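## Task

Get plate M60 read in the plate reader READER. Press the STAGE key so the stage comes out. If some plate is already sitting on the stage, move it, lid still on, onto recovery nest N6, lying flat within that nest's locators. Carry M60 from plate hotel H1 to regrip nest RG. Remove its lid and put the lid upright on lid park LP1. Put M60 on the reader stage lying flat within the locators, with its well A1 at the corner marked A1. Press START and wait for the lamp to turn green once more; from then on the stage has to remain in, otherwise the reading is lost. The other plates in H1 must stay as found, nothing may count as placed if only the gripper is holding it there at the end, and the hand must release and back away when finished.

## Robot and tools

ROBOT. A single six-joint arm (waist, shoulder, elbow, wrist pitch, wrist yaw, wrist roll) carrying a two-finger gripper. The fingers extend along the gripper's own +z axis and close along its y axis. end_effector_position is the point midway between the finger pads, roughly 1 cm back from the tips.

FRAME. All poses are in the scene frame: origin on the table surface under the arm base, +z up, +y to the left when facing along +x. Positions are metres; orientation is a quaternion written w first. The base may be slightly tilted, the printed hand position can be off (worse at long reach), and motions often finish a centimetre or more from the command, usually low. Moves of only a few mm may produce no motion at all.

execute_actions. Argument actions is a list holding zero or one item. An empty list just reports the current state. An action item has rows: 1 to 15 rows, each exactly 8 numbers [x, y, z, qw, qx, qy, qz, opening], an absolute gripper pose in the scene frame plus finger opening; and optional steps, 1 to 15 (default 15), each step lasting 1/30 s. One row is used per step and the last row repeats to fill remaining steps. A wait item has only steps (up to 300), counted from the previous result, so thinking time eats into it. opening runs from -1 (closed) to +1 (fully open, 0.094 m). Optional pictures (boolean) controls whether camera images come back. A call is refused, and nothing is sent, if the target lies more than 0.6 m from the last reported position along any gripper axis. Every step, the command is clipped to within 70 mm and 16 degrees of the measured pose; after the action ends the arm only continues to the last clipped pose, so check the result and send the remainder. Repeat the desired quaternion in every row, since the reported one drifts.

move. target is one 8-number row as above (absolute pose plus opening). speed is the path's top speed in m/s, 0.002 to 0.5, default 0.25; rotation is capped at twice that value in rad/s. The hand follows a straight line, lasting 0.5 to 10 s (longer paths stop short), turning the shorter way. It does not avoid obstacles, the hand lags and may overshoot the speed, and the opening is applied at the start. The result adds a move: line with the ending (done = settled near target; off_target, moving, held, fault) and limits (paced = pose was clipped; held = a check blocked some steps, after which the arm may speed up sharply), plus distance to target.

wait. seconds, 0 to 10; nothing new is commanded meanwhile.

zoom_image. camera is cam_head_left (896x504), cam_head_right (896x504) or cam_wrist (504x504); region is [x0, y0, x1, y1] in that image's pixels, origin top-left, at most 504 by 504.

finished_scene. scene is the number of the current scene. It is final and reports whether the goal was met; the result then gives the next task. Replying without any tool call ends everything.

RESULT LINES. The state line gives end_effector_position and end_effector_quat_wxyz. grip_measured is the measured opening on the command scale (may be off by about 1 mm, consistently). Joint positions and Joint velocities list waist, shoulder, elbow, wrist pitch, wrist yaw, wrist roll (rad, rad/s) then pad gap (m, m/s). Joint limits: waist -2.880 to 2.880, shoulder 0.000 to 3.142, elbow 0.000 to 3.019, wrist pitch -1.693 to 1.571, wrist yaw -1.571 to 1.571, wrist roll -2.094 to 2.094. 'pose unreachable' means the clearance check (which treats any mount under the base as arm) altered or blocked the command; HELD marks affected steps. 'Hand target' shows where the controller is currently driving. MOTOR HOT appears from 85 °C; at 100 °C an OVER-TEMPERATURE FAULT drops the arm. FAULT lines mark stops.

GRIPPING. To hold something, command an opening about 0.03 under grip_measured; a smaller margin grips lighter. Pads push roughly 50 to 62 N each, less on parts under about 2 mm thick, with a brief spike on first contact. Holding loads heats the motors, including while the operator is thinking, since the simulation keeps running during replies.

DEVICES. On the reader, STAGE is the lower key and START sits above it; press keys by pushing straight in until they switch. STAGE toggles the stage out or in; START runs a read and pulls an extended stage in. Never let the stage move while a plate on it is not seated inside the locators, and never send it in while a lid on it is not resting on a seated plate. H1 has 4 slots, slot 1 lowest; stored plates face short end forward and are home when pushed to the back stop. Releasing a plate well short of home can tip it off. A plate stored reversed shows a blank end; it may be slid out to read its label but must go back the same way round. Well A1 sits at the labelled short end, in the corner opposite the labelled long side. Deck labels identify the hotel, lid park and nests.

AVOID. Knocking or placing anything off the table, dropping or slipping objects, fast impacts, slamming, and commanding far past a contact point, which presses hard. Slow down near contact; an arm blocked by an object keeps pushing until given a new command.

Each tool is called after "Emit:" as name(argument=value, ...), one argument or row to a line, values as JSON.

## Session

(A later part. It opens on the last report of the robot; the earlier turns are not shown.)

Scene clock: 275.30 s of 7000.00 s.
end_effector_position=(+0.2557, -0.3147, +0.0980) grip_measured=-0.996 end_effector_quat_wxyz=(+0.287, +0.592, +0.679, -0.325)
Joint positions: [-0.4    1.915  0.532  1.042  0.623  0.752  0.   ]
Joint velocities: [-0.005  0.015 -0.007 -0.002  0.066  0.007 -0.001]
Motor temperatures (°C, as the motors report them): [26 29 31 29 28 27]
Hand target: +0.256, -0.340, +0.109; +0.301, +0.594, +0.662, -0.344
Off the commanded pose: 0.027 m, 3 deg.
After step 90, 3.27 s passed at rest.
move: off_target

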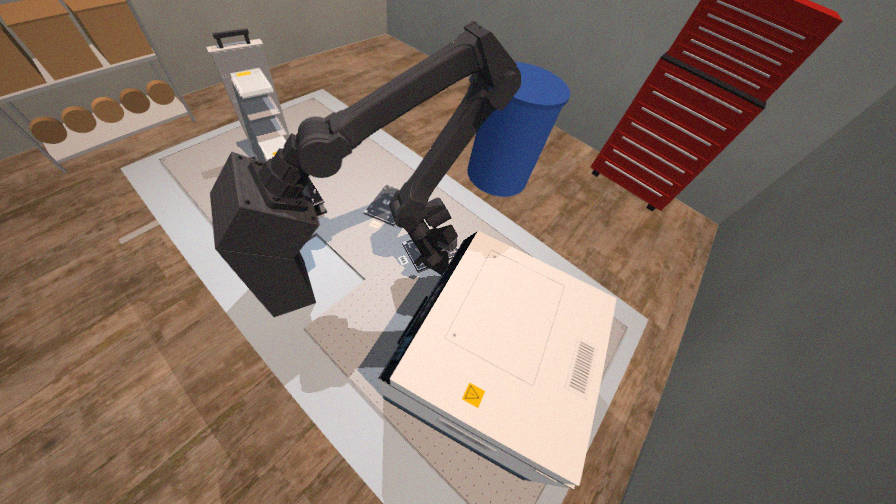

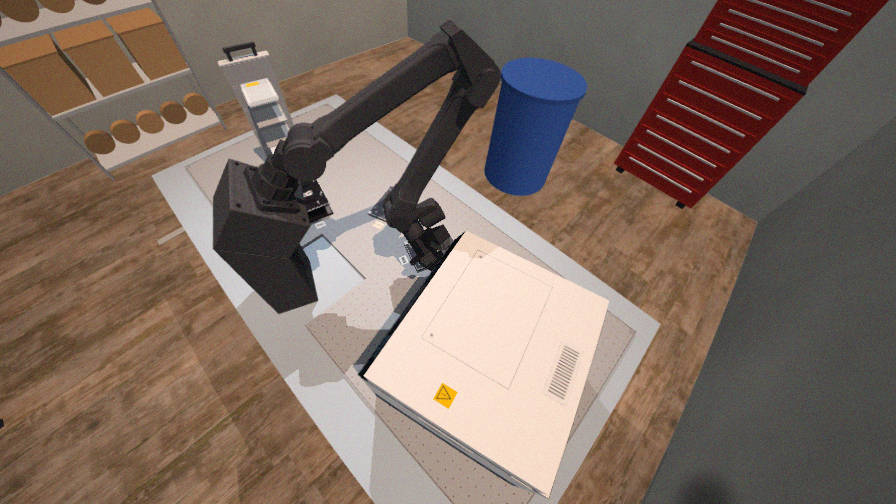

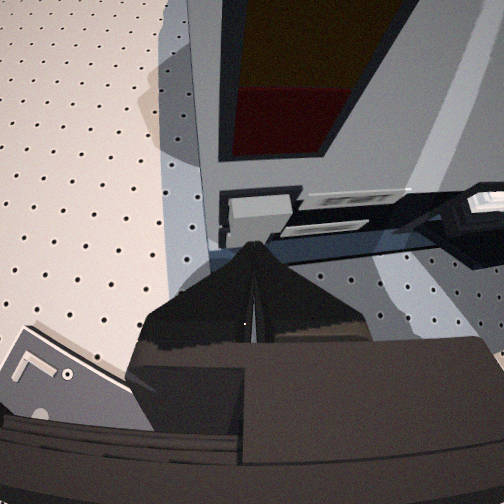

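Stage is emerging. Back off and get an overhead view.

Emit:
move(
  target=[0.27,-0.27,0.14,0.301,0.594,0.662,-0.344,-1],
  speed=0.1,
)

Emit:
move(
  target=[0.2,-0.2,0.33,0,0,1,0,1],
)

Scene clock: 283.67 s of 7000.00 s.
end_effector_position=(+0.2779, -0.2745, +0.1368) grip_measured=-0.996 end_effector_quat_wxyz=(+0.308, +0.592, +0.661, -0.344)
Joint positions: [-0.257  1.792  0.459  0.997  0.809  0.81   0.   ]
Joint velocities: [-0.034  0.005 -0.002 -0.002 -0.022  0.007 -0.   ]
Motor temperatures (°C, as the motors report them): [26 29 31 29 28 27]
Hand target: +0.270, -0.269, +0.140; +0.301, +0.594, +0.662, -0.344
Off the commanded pose: 0.010 m, 1 deg.
After step 140, 2.70 s passed at rest.
move: done

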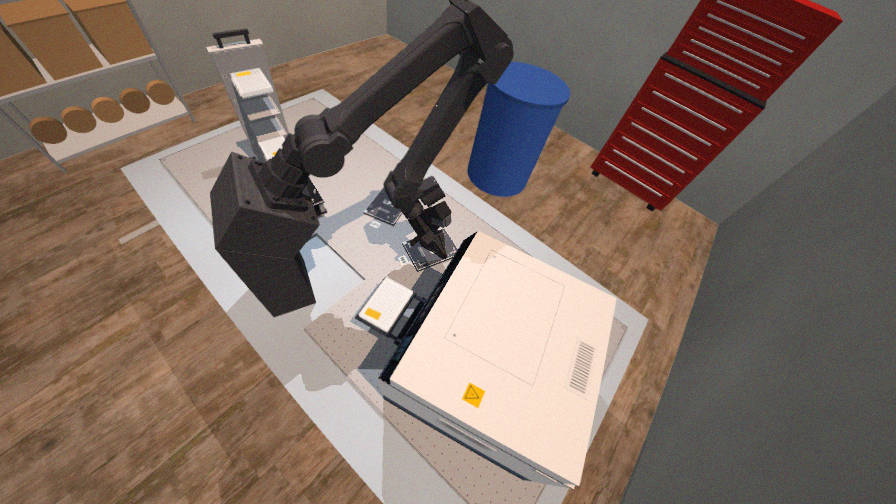

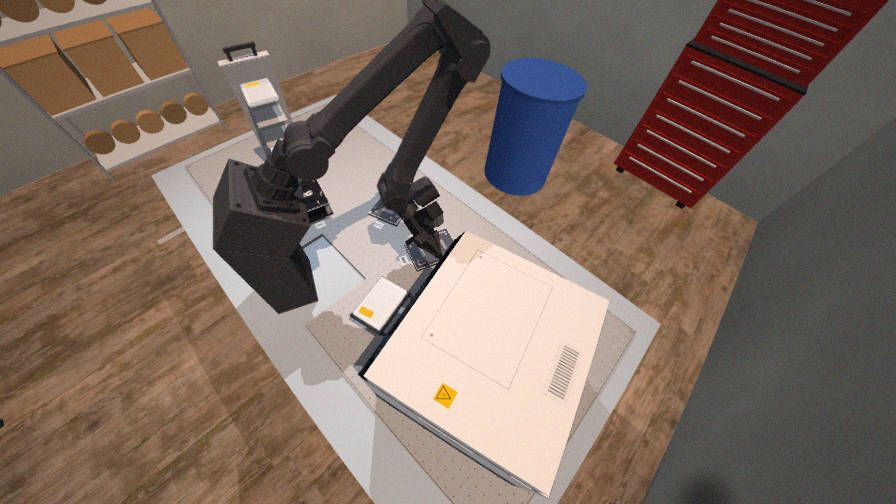

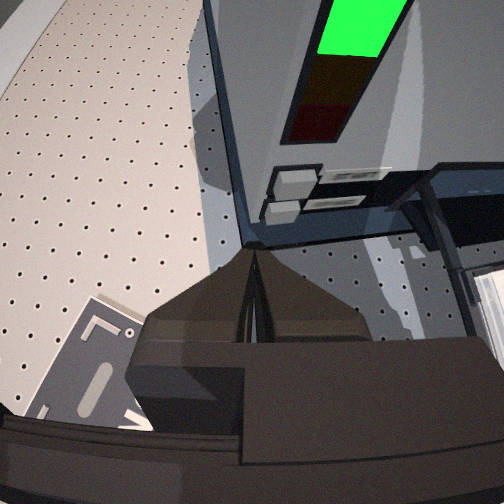

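Scene clock: 287.70 s of 7000.00 s.
end_effector_position=(+0.1875, -0.1865, +0.3264) grip_measured=+1.000 end_effector_quat_wxyz=(-0.013, +0.013, +1.000, +0.012)
Joint positions: [-0.934  0.584  0.365 -0.814 -0.446 -0.976  0.094]
Joint velocities: [ 0.005  0.005 -0.002 -0.017  0.037 -0.022  0.   ]
Motor temperatures (°C, as the motors report them): [26 28 31 29 28 27]
Hand target: +0.199, -0.199, +0.337; -0.005, +0.002, +1.000, -0.002
Off the commanded pose: 0.019 m, 3 deg.
move: off_target

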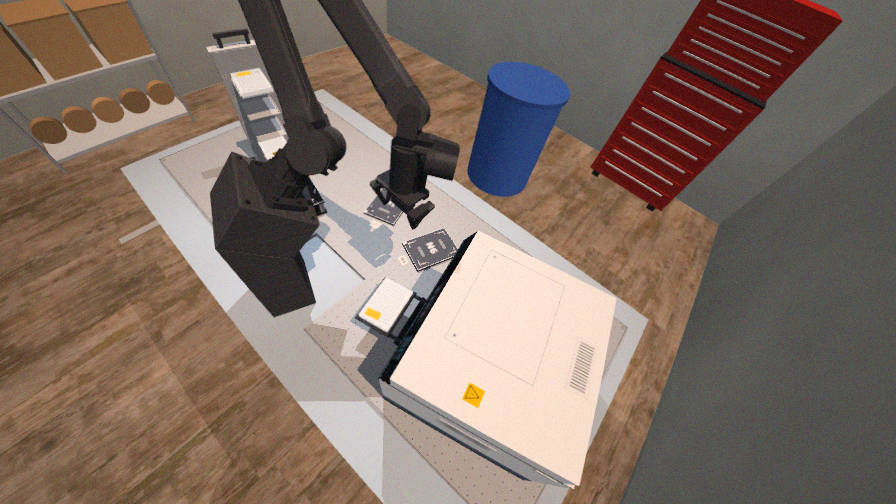

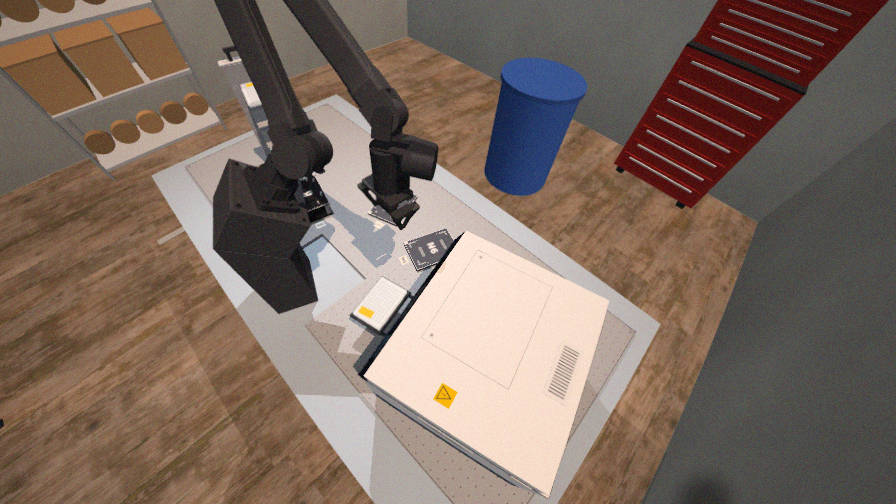

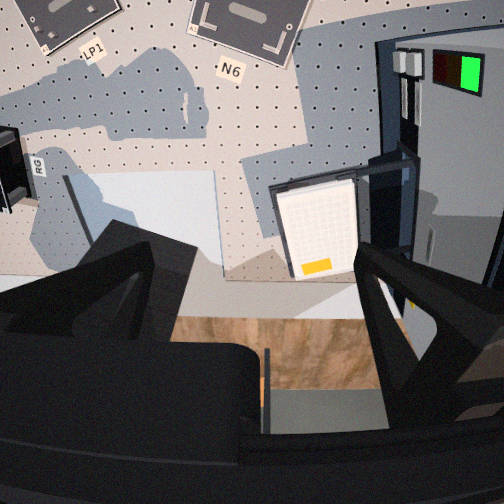

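Emit:
move(
  target=[0.125,-0.275,0.24,0,-0.087,0.996,0,1],
  speed=0.15,
)

Scene clock: 309.70 s of 7000.00 s.
end_effector_position=(+0.1215, -0.2681, +0.2360) grip_measured=+1.000 end_effector_quat_wxyz=(-0.003, -0.077, +0.997, +0.011)
Joint positions: [-1.144  1.249  0.407 -0.282 -0.559 -1.36   0.094]
Joint velocities: [-0.005 -0.015 -0.002  0.002 -0.007 -0.037  0.   ]
Motor temperatures (°C, as the motors report them): [26 28 34 28 28 27]
Hand target: +0.124, -0.278, +0.238; -0.000, -0.087, +0.996, -0.000
Off the commanded pose: 0.009 m, 2 deg.
After step 90, 17.60 s passed at rest.
move: done

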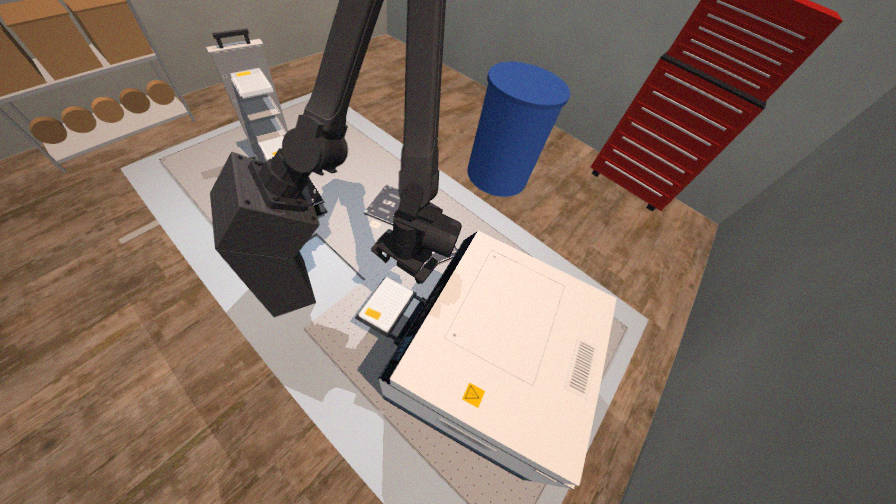

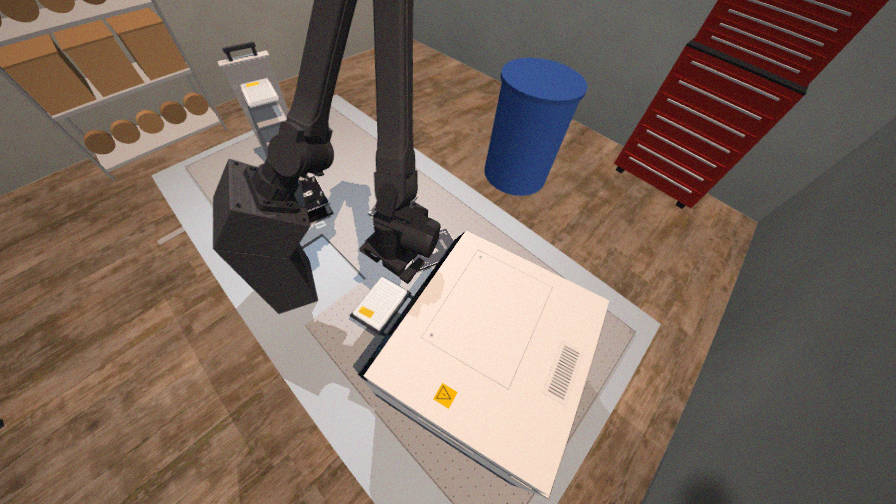

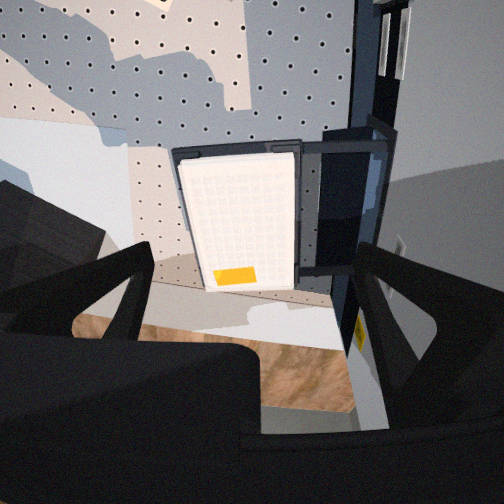

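Emit:
move(
  target=[0.115,-0.268,0.175,0,-0.075,0.997,0,1],
  speed=0.08,
)

Scene clock: 323.73 s of 7000.00 s.
end_effector_position=(+0.1128, -0.2712, +0.1754) grip_measured=+1.000 end_effector_quat_wxyz=(-0.001, -0.077, +0.997, -0.000)
Joint positions: [-1.054  1.508  0.407  0.053 -0.514 -1.255  0.094]
Joint velocities: [-0.005  0.005 -0.017 -0.007 -0.007  0.066  0.   ]
Motor temperatures (°C, as the motors report them): [26 27 32 28 28 27]
Hand target: +0.115, -0.269, +0.173; +0.000, -0.075, +0.997, +0.000
Off the commanded pose: 0.004 m, 0 deg.
After step 90, 9.93 s passed at rest.
move: done

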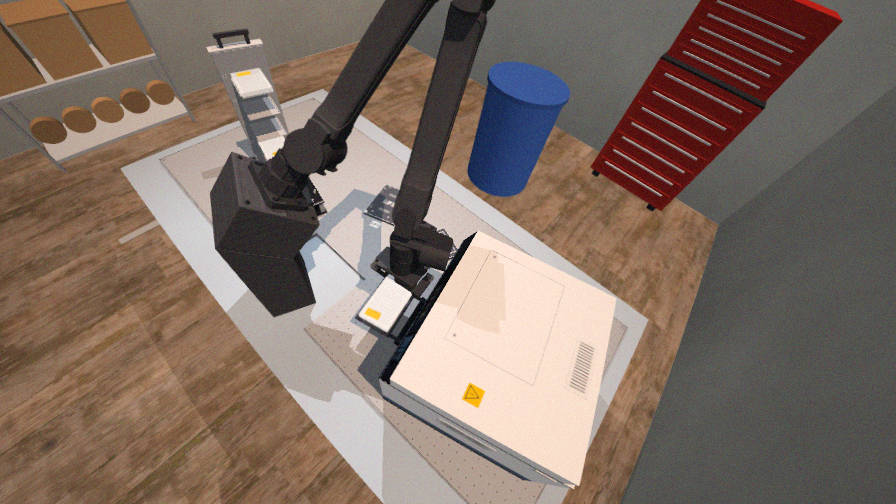

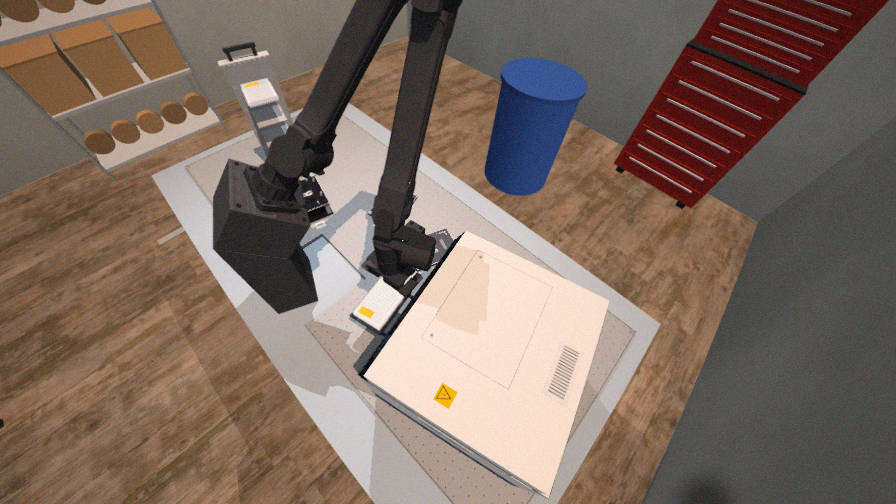

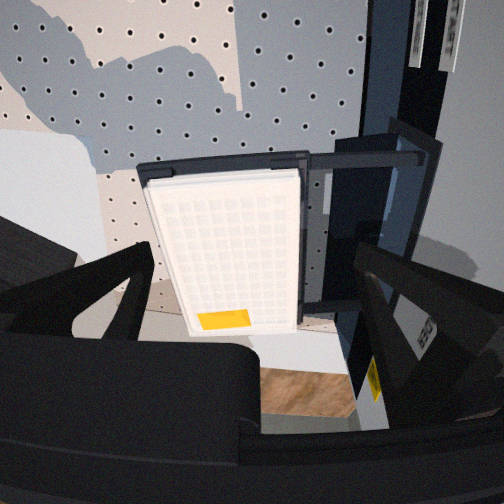

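Emit:
move(
  target=[0.108,-0.257,0.155,0,-0.122,0.9925,0,1],
  speed=0.04,
)

Scene clock: 341.40 s of 7000.00 s.
end_effector_position=(+0.1093, -0.2661, +0.1571) grip_measured=+1.000 end_effector_quat_wxyz=(+0.001, -0.113, +0.994, -0.007)
Joint positions: [-1.023  1.59   0.397  0.175 -0.497 -1.289  0.094]
Joint velocities: [-0.024  0.015  0.002  0.007  0.007 -0.081  0.   ]
Motor temperatures (°C, as the motors report them): [26 28 31 28 28 27]
Hand target: +0.108, -0.257, +0.154; -0.000, -0.122, +0.993, +0.000
Off the commanded pose: 0.009 m, 1 deg.
After step 90, 13.23 s passed at rest.
move: done

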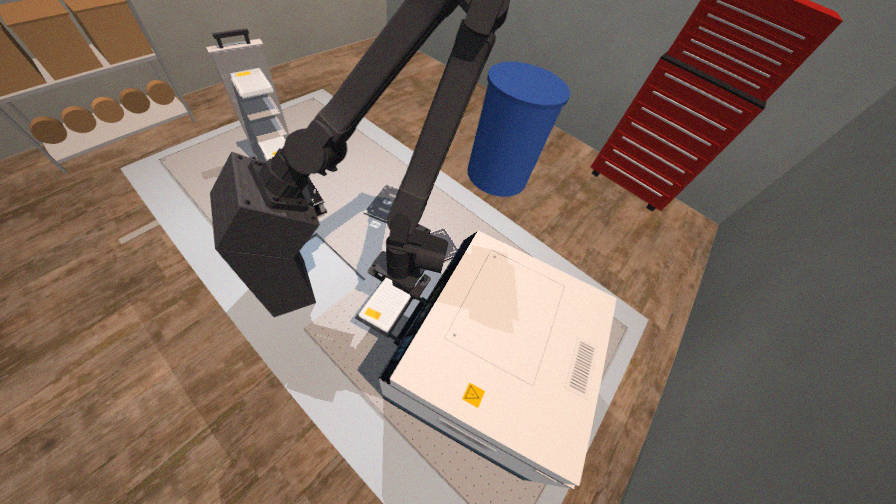

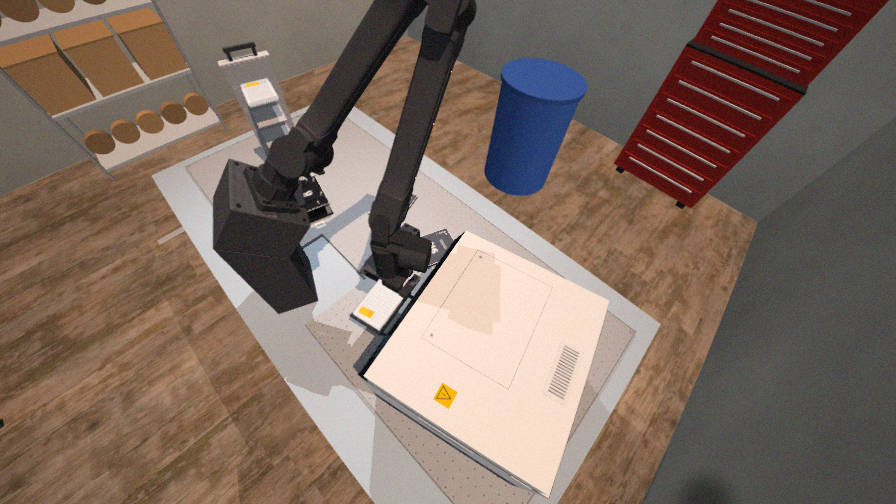

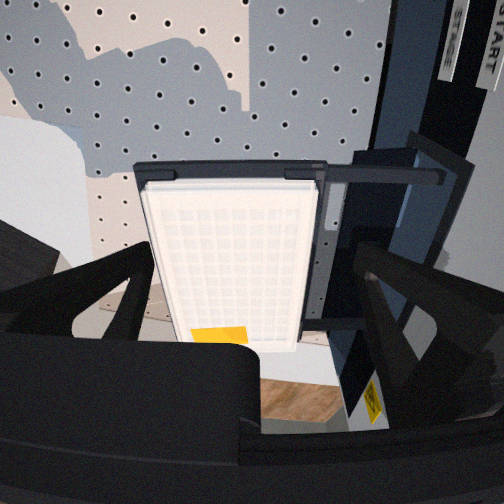

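Emit:
move(
  target=[0.107,-0.247,0.155,0,-0.122,0.9925,0,1],
  speed=0.03,
)

Scene clock: 352.60 s of 7000.00 s.
end_effector_position=(+0.1083, -0.2557, +0.1568) grip_measured=+1.000 end_effector_quat_wxyz=(+0.001, -0.120, +0.993, -0.006)
Joint positions: [-1.009  1.59   0.371  0.207 -0.489 -1.289  0.094]
Joint velocities: [ 0.015 -0.005 -0.007 -0.002 -0.022  0.037  0.   ]
Motor temperatures (°C, as the motors report them): [26 28 31 28 28 27]
Hand target: +0.107, -0.247, +0.155; -0.000, -0.122, +0.993, -0.000
Off the commanded pose: 0.009 m, 1 deg.
After step 90, 7.30 s passed at rest.
move: done

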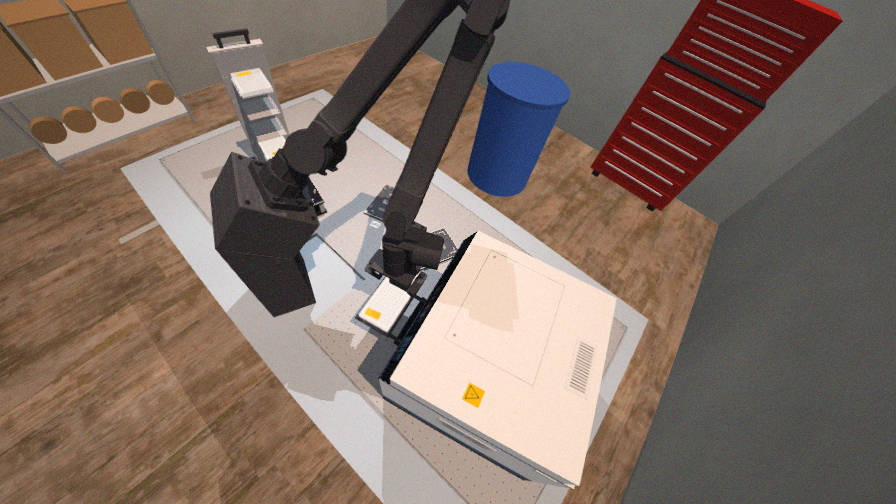

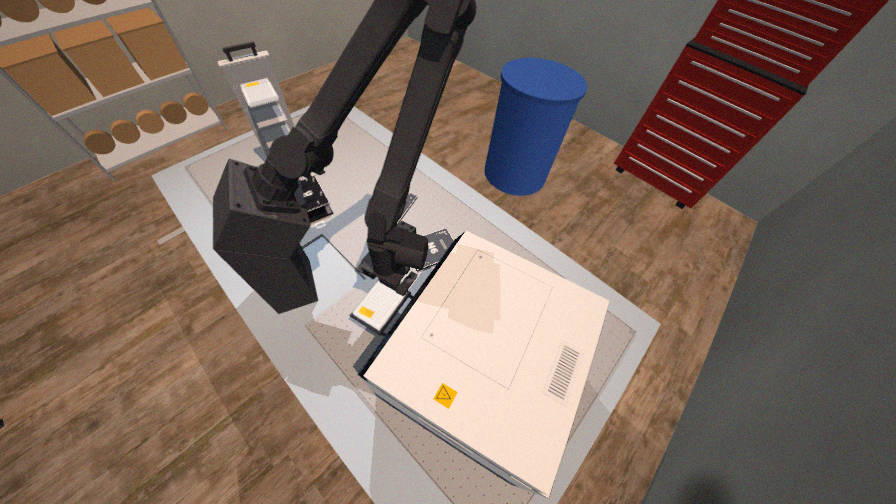

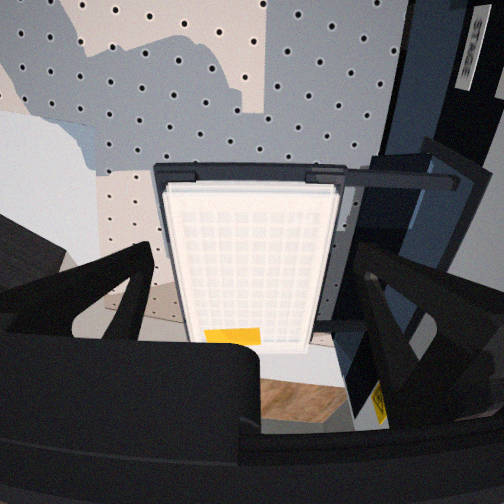

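Emit:
move(
  target=[0.078,-0.255,0.155,0,-0.122,0.9925,0,1],
  speed=0.03,
)

Scene clock: 370.93 s of 7000.00 s.
end_effector_position=(+0.0807, -0.2533, +0.1547) grip_measured=+1.000 end_effector_quat_wxyz=(-0.000, -0.118, +0.993, +0.004)
Joint positions: [-1.085  1.665  0.371  0.222 -0.533 -1.373  0.094]
Joint velocities: [-0.005 -0.024 -0.002  0.002  0.081 -0.037  0.   ]
Motor temperatures (°C, as the motors report them): [26 28 30 28 28 27]
Hand target: +0.077, -0.255, +0.155; -0.000, -0.122, +0.993, +0.000
Off the commanded pose: 0.003 m, 1 deg.
After step 90, 14.03 s passed at rest.
move: done

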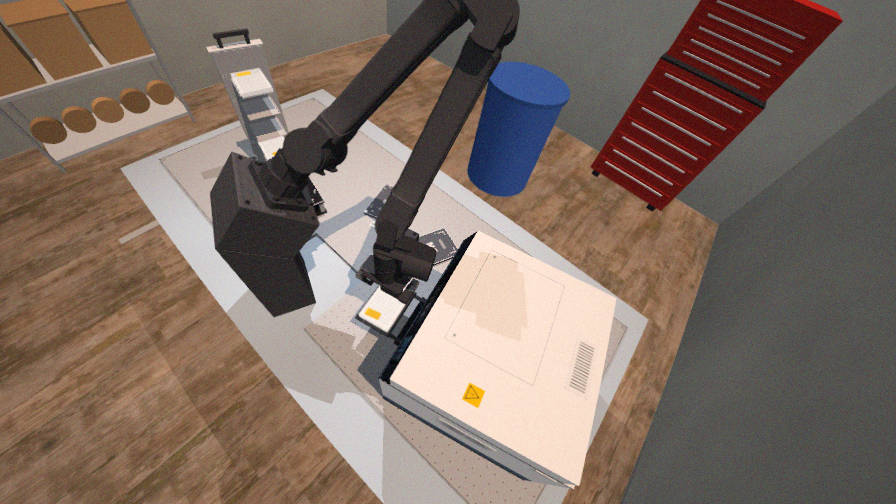

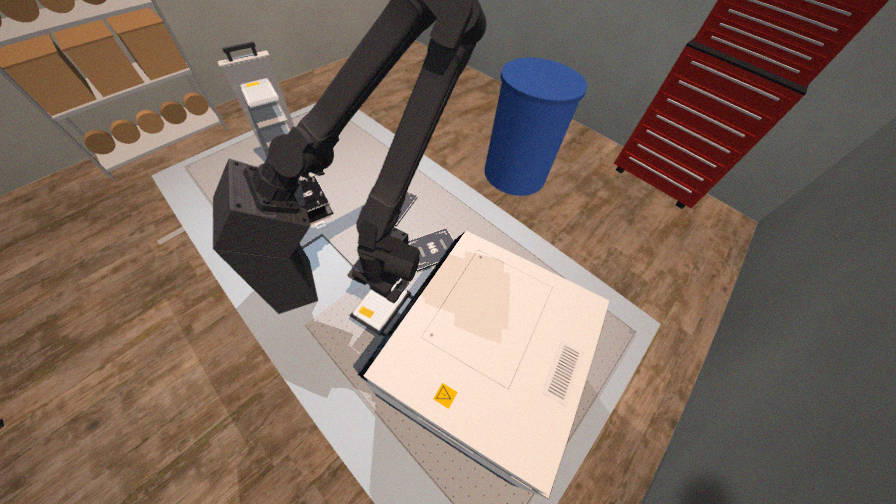

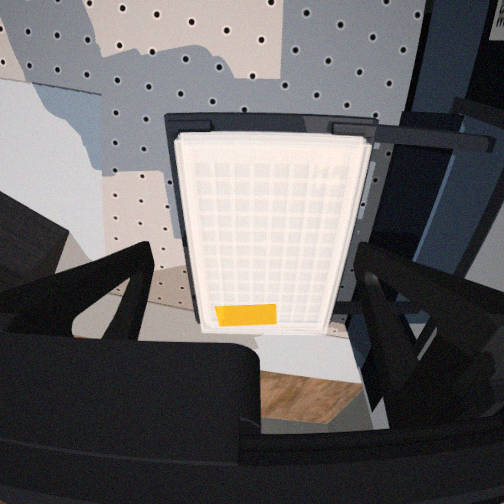

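Emit:
move(
  target=[0.078,-0.263,0.15,0,-0.122,0.9925,0,1],
  speed=0.03,
)

Scene clock: 378.77 s of 7000.00 s.
end_effector_position=(+0.0814, -0.2600, +0.1506) grip_measured=+1.000 end_effector_quat_wxyz=(+0.001, -0.120, +0.993, +0.002)
Joint positions: [-1.085  1.681  0.39   0.222 -0.534 -1.375  0.094]
Joint velocities: [-0.005 -0.015 -0.007 -0.002  0.037  0.037  0.   ]
Motor temperatures (°C, as the motors report them): [26 28 30 28 28 27]
Hand target: +0.078, -0.263, +0.150; +0.000, -0.122, +0.993, -0.000
Off the commanded pose: 0.005 m, 0 deg.
After step 90, 4.13 s passed at rest.
move: done

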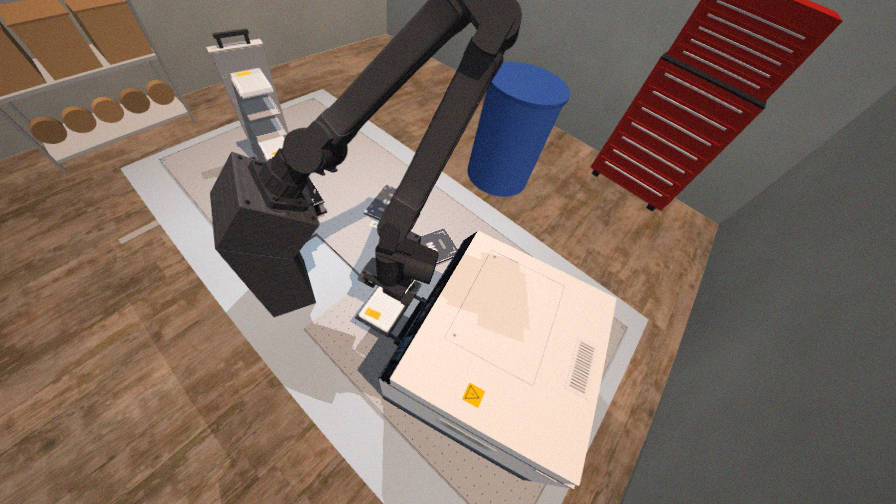

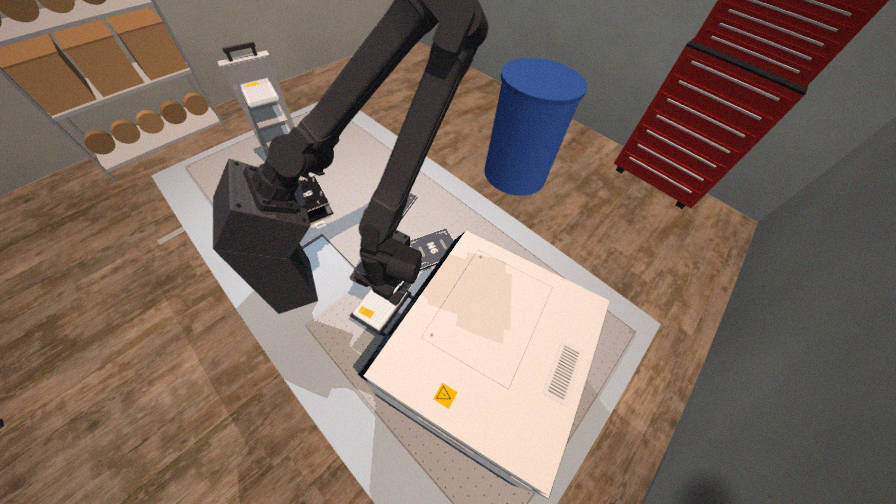

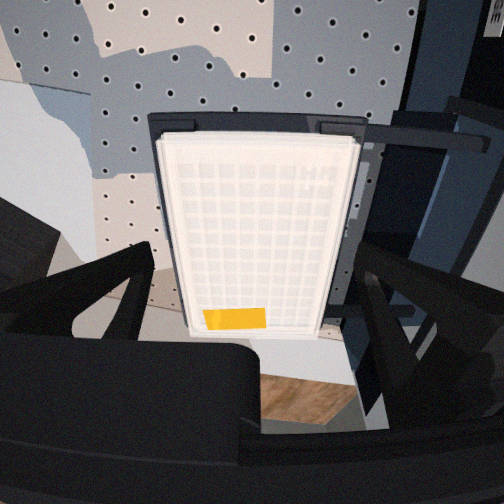

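Emit:
move(
  target=[0.079,-0.262,0.125,0,-0.122,0.9925,0,1],
  speed=0.02,
)

Scene clock: 385.30 s of 7000.00 s.
end_effector_position=(+0.0761, -0.2622, +0.1285) grip_measured=+1.000 end_effector_quat_wxyz=(-0.002, -0.122, +0.992, -0.000)
Joint positions: [-1.06   1.782  0.416  0.314 -0.515 -1.352  0.094]
Joint velocities: [0.005 0.005 0.012 0.022 0.037 0.051 0.   ]
Motor temperatures (°C, as the motors report them): [26 27 30 28 28 27]
Hand target: +0.079, -0.262, +0.125; +0.000, -0.122, +0.993, +0.000
Off the commanded pose: 0.005 m, 0 deg.
After step 90, 2.03 s passed at rest.
move: done

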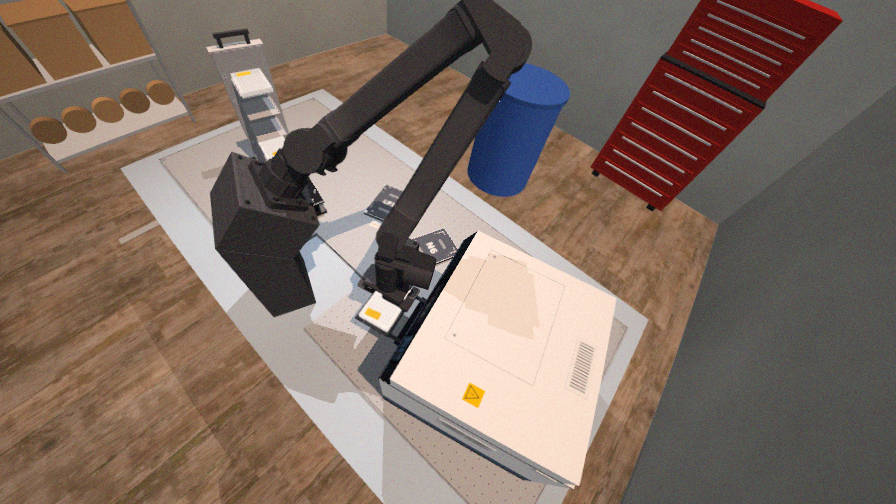

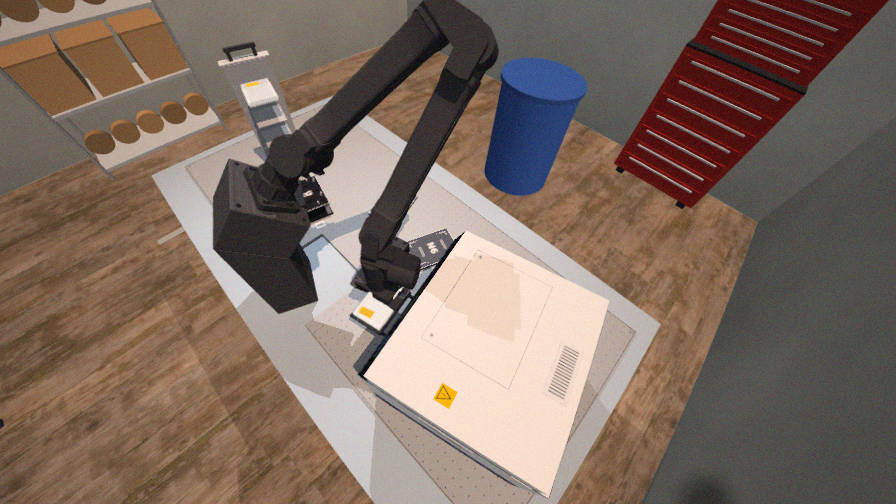

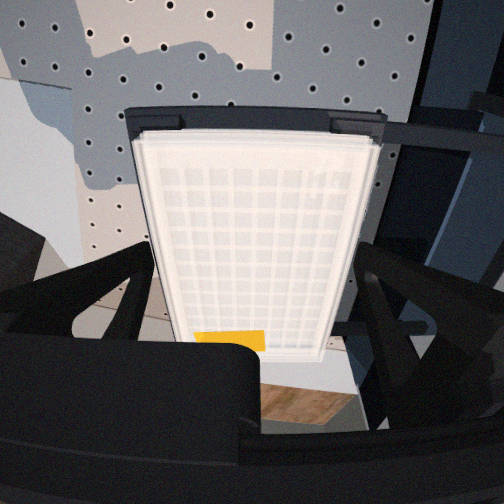

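Emit:
move(
  target=[0.078,-0.262,0.111,0,-0.122,0.9925,0,1],
  speed=0.015,
)

Scene clock: 391.80 s of 7000.00 s.
end_effector_position=(+0.0752, -0.2642, +0.1194) grip_measured=+1.000 end_effector_quat_wxyz=(-0.001, -0.123, +0.992, -0.004)
Joint positions: [-1.048  1.821  0.427  0.357 -0.508 -1.336  0.094]
Joint velocities: [ 0.005 -0.005 -0.007 -0.012 -0.007  0.022  0.   ]
Motor temperatures (°C, as the motors report them): [26 28 30 28 28 27]
Hand target: +0.078, -0.262, +0.111; +0.000, -0.122, +0.993, +0.000
Off the commanded pose: 0.009 m, 1 deg.
After step 90, 2.10 s passed at rest.
move: done

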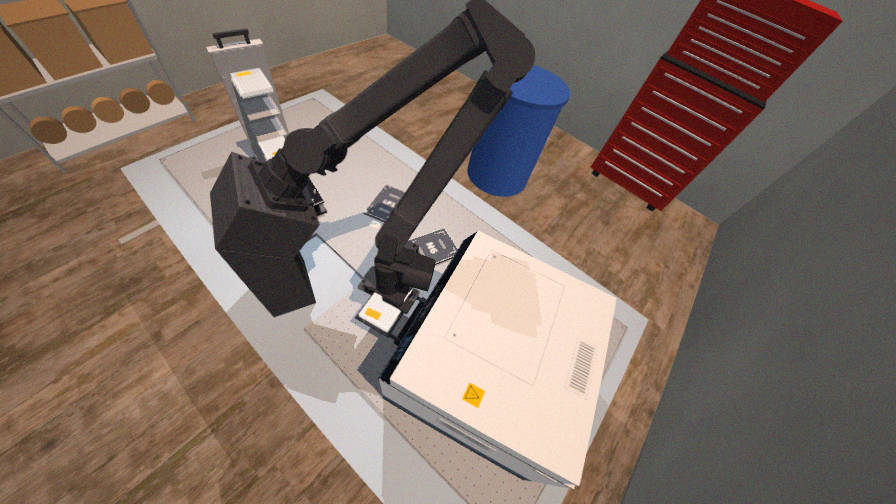

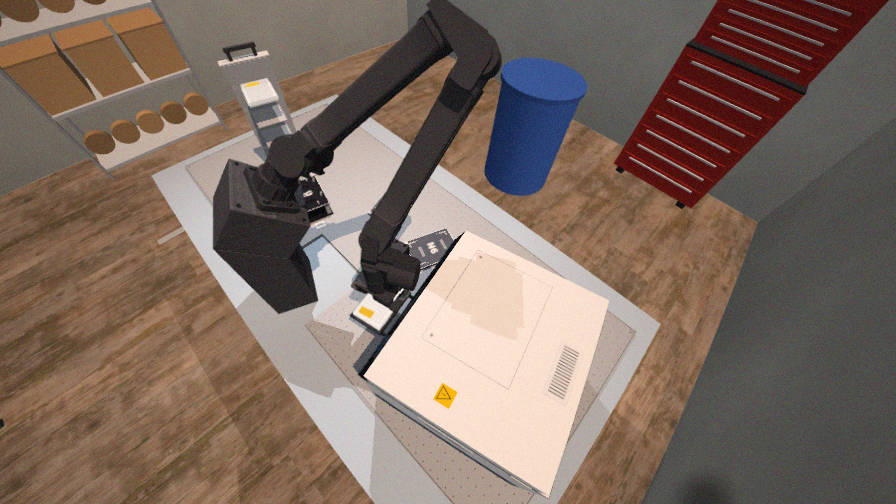

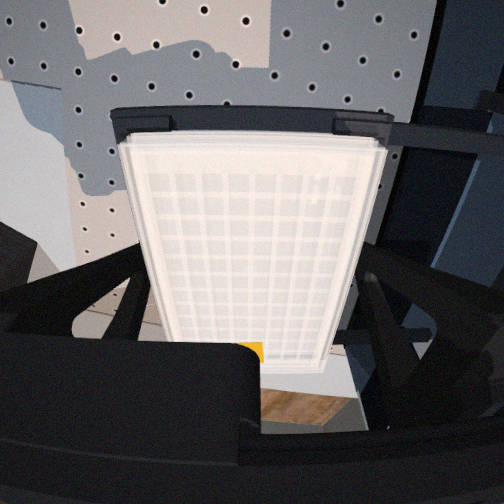

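Emit:
move(
  target=[0.078,-0.262,0.101,0,-0.122,0.9925,0,1],
  speed=0.015,
)

Scene clock: 397.20 s of 7000.00 s.
end_effector_position=(+0.0746, -0.2642, +0.1188) grip_measured=+1.000 end_effector_quat_wxyz=(-0.001, -0.115, +0.993, -0.007)
Joint positions: [-1.048  1.827  0.424  0.372 -0.507 -1.318  0.094]
Joint velocities: [-0.034 -0.005 -0.012  0.002 -0.022 -0.022  0.   ]
Motor temperatures (°C, as the motors report them): [26 27 30 28 28 27]
Hand target: +0.078, -0.262, +0.102; +0.000, -0.122, +0.993, +0.000
Off the commanded pose: 0.018 m, 1 deg.
After step 90, 0.93 s passed at rest.
move: off_target

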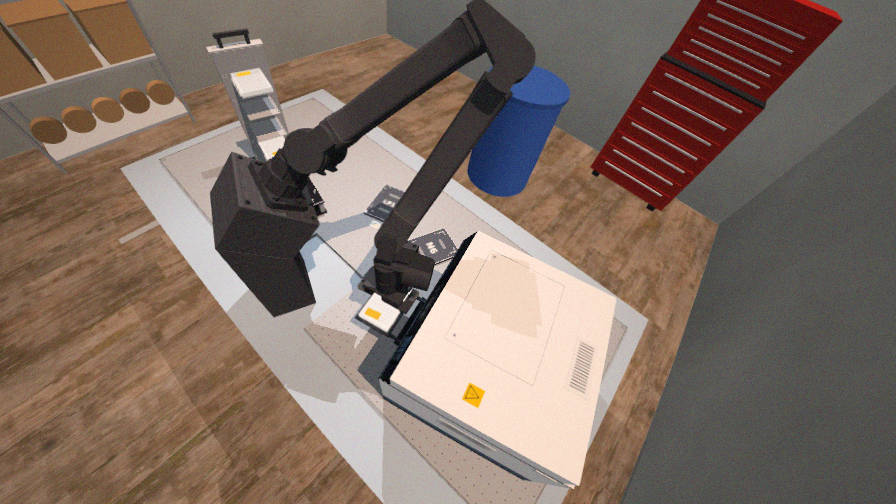

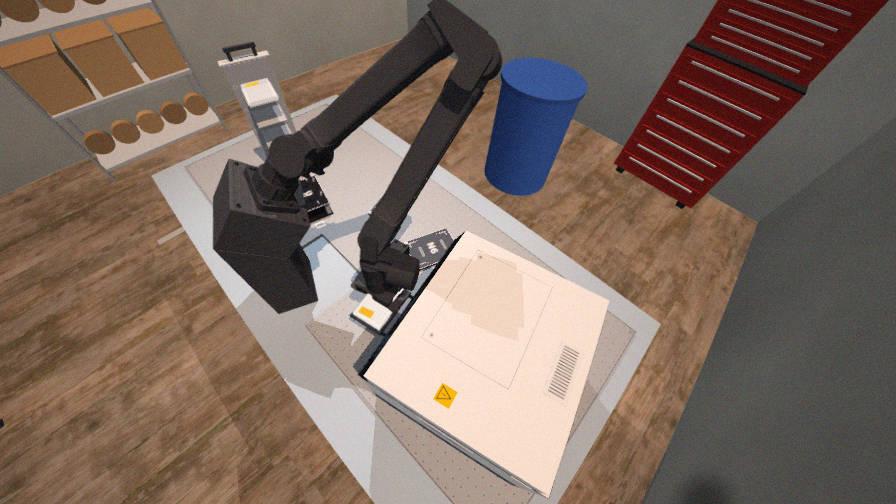

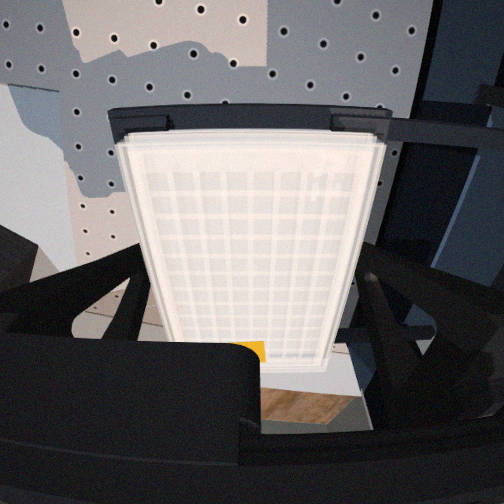

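Emit:
zoom_image(
  camera="cam_wrist",
  region=[90, 180, 420, 340],
)

Emit:
zoom_image(
  camera="cam_head_left",
  region=[340, 250, 460, 350],
)

Region (90, 180, 420, 340) of cam_wrist's 504x504 image, scaled by 1.527, with more detail than that image has; it fills the top 244 rows of this view, and the rest is white.

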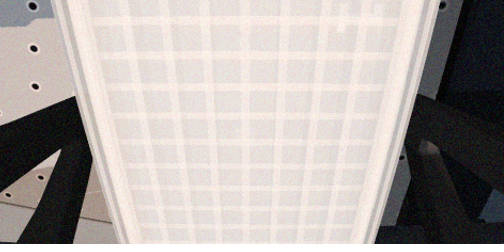

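Region (340, 250, 460, 350) of cam_head_left's 896x504 image, scaled by 4.200, with more detail than that image has.

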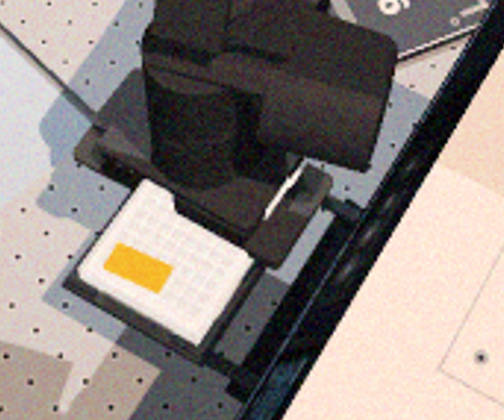

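Emit:
move(
  target=[0.076,-0.263,0.119,0,-0.122,0.9925,0,0.78],
  speed=0.015,
)

Scene clock: 411.50 s of 7000.00 s.
end_effector_position=(+0.0736, -0.2620, +0.1196) grip_measured=+0.795 end_effector_quat_wxyz=(-0.002, -0.113, +0.994, -0.003)
Joint positions: [-1.049  1.824  0.422  0.36  -0.507 -1.319  0.084]
Joint velocities: [-0.015 -0.015 -0.002 -0.017 -0.095  0.007 -0.001]
Motor temperatures (°C, as the motors report them): [26 27 30 29 28 27]
Hand target: +0.076, -0.263, +0.119; -0.000, -0.122, +0.993, -0.000
Off the commanded pose: 0.003 m, 1 deg.
After step 90, 10.37 s passed at rest.
move: done

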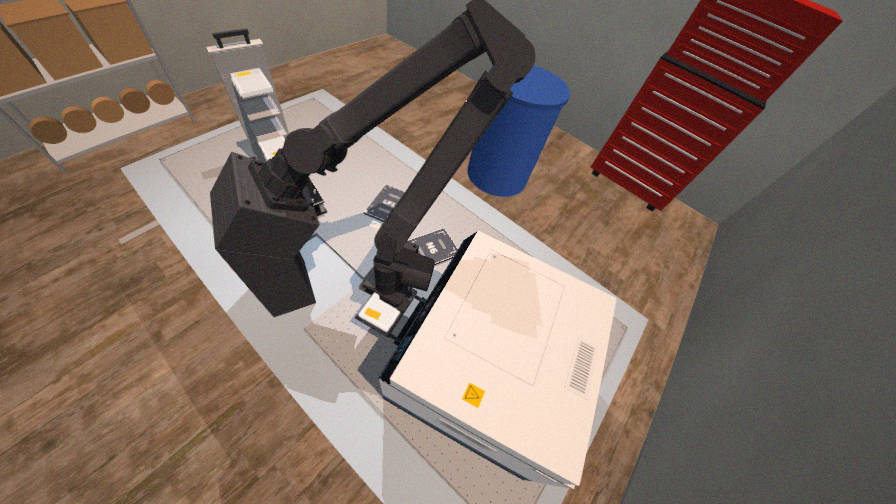

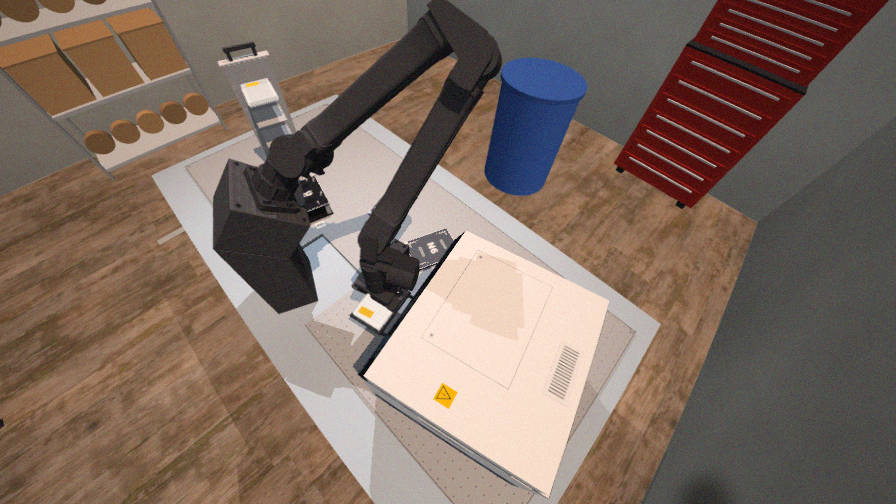

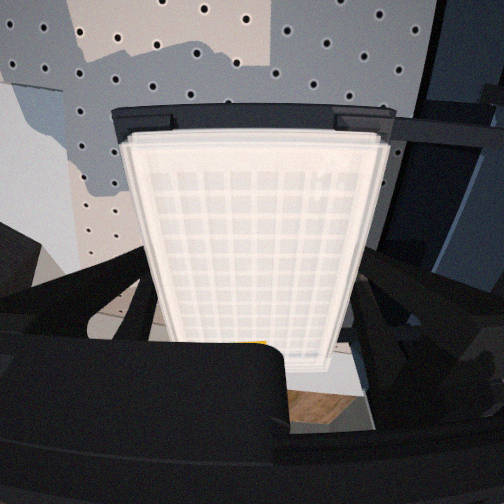

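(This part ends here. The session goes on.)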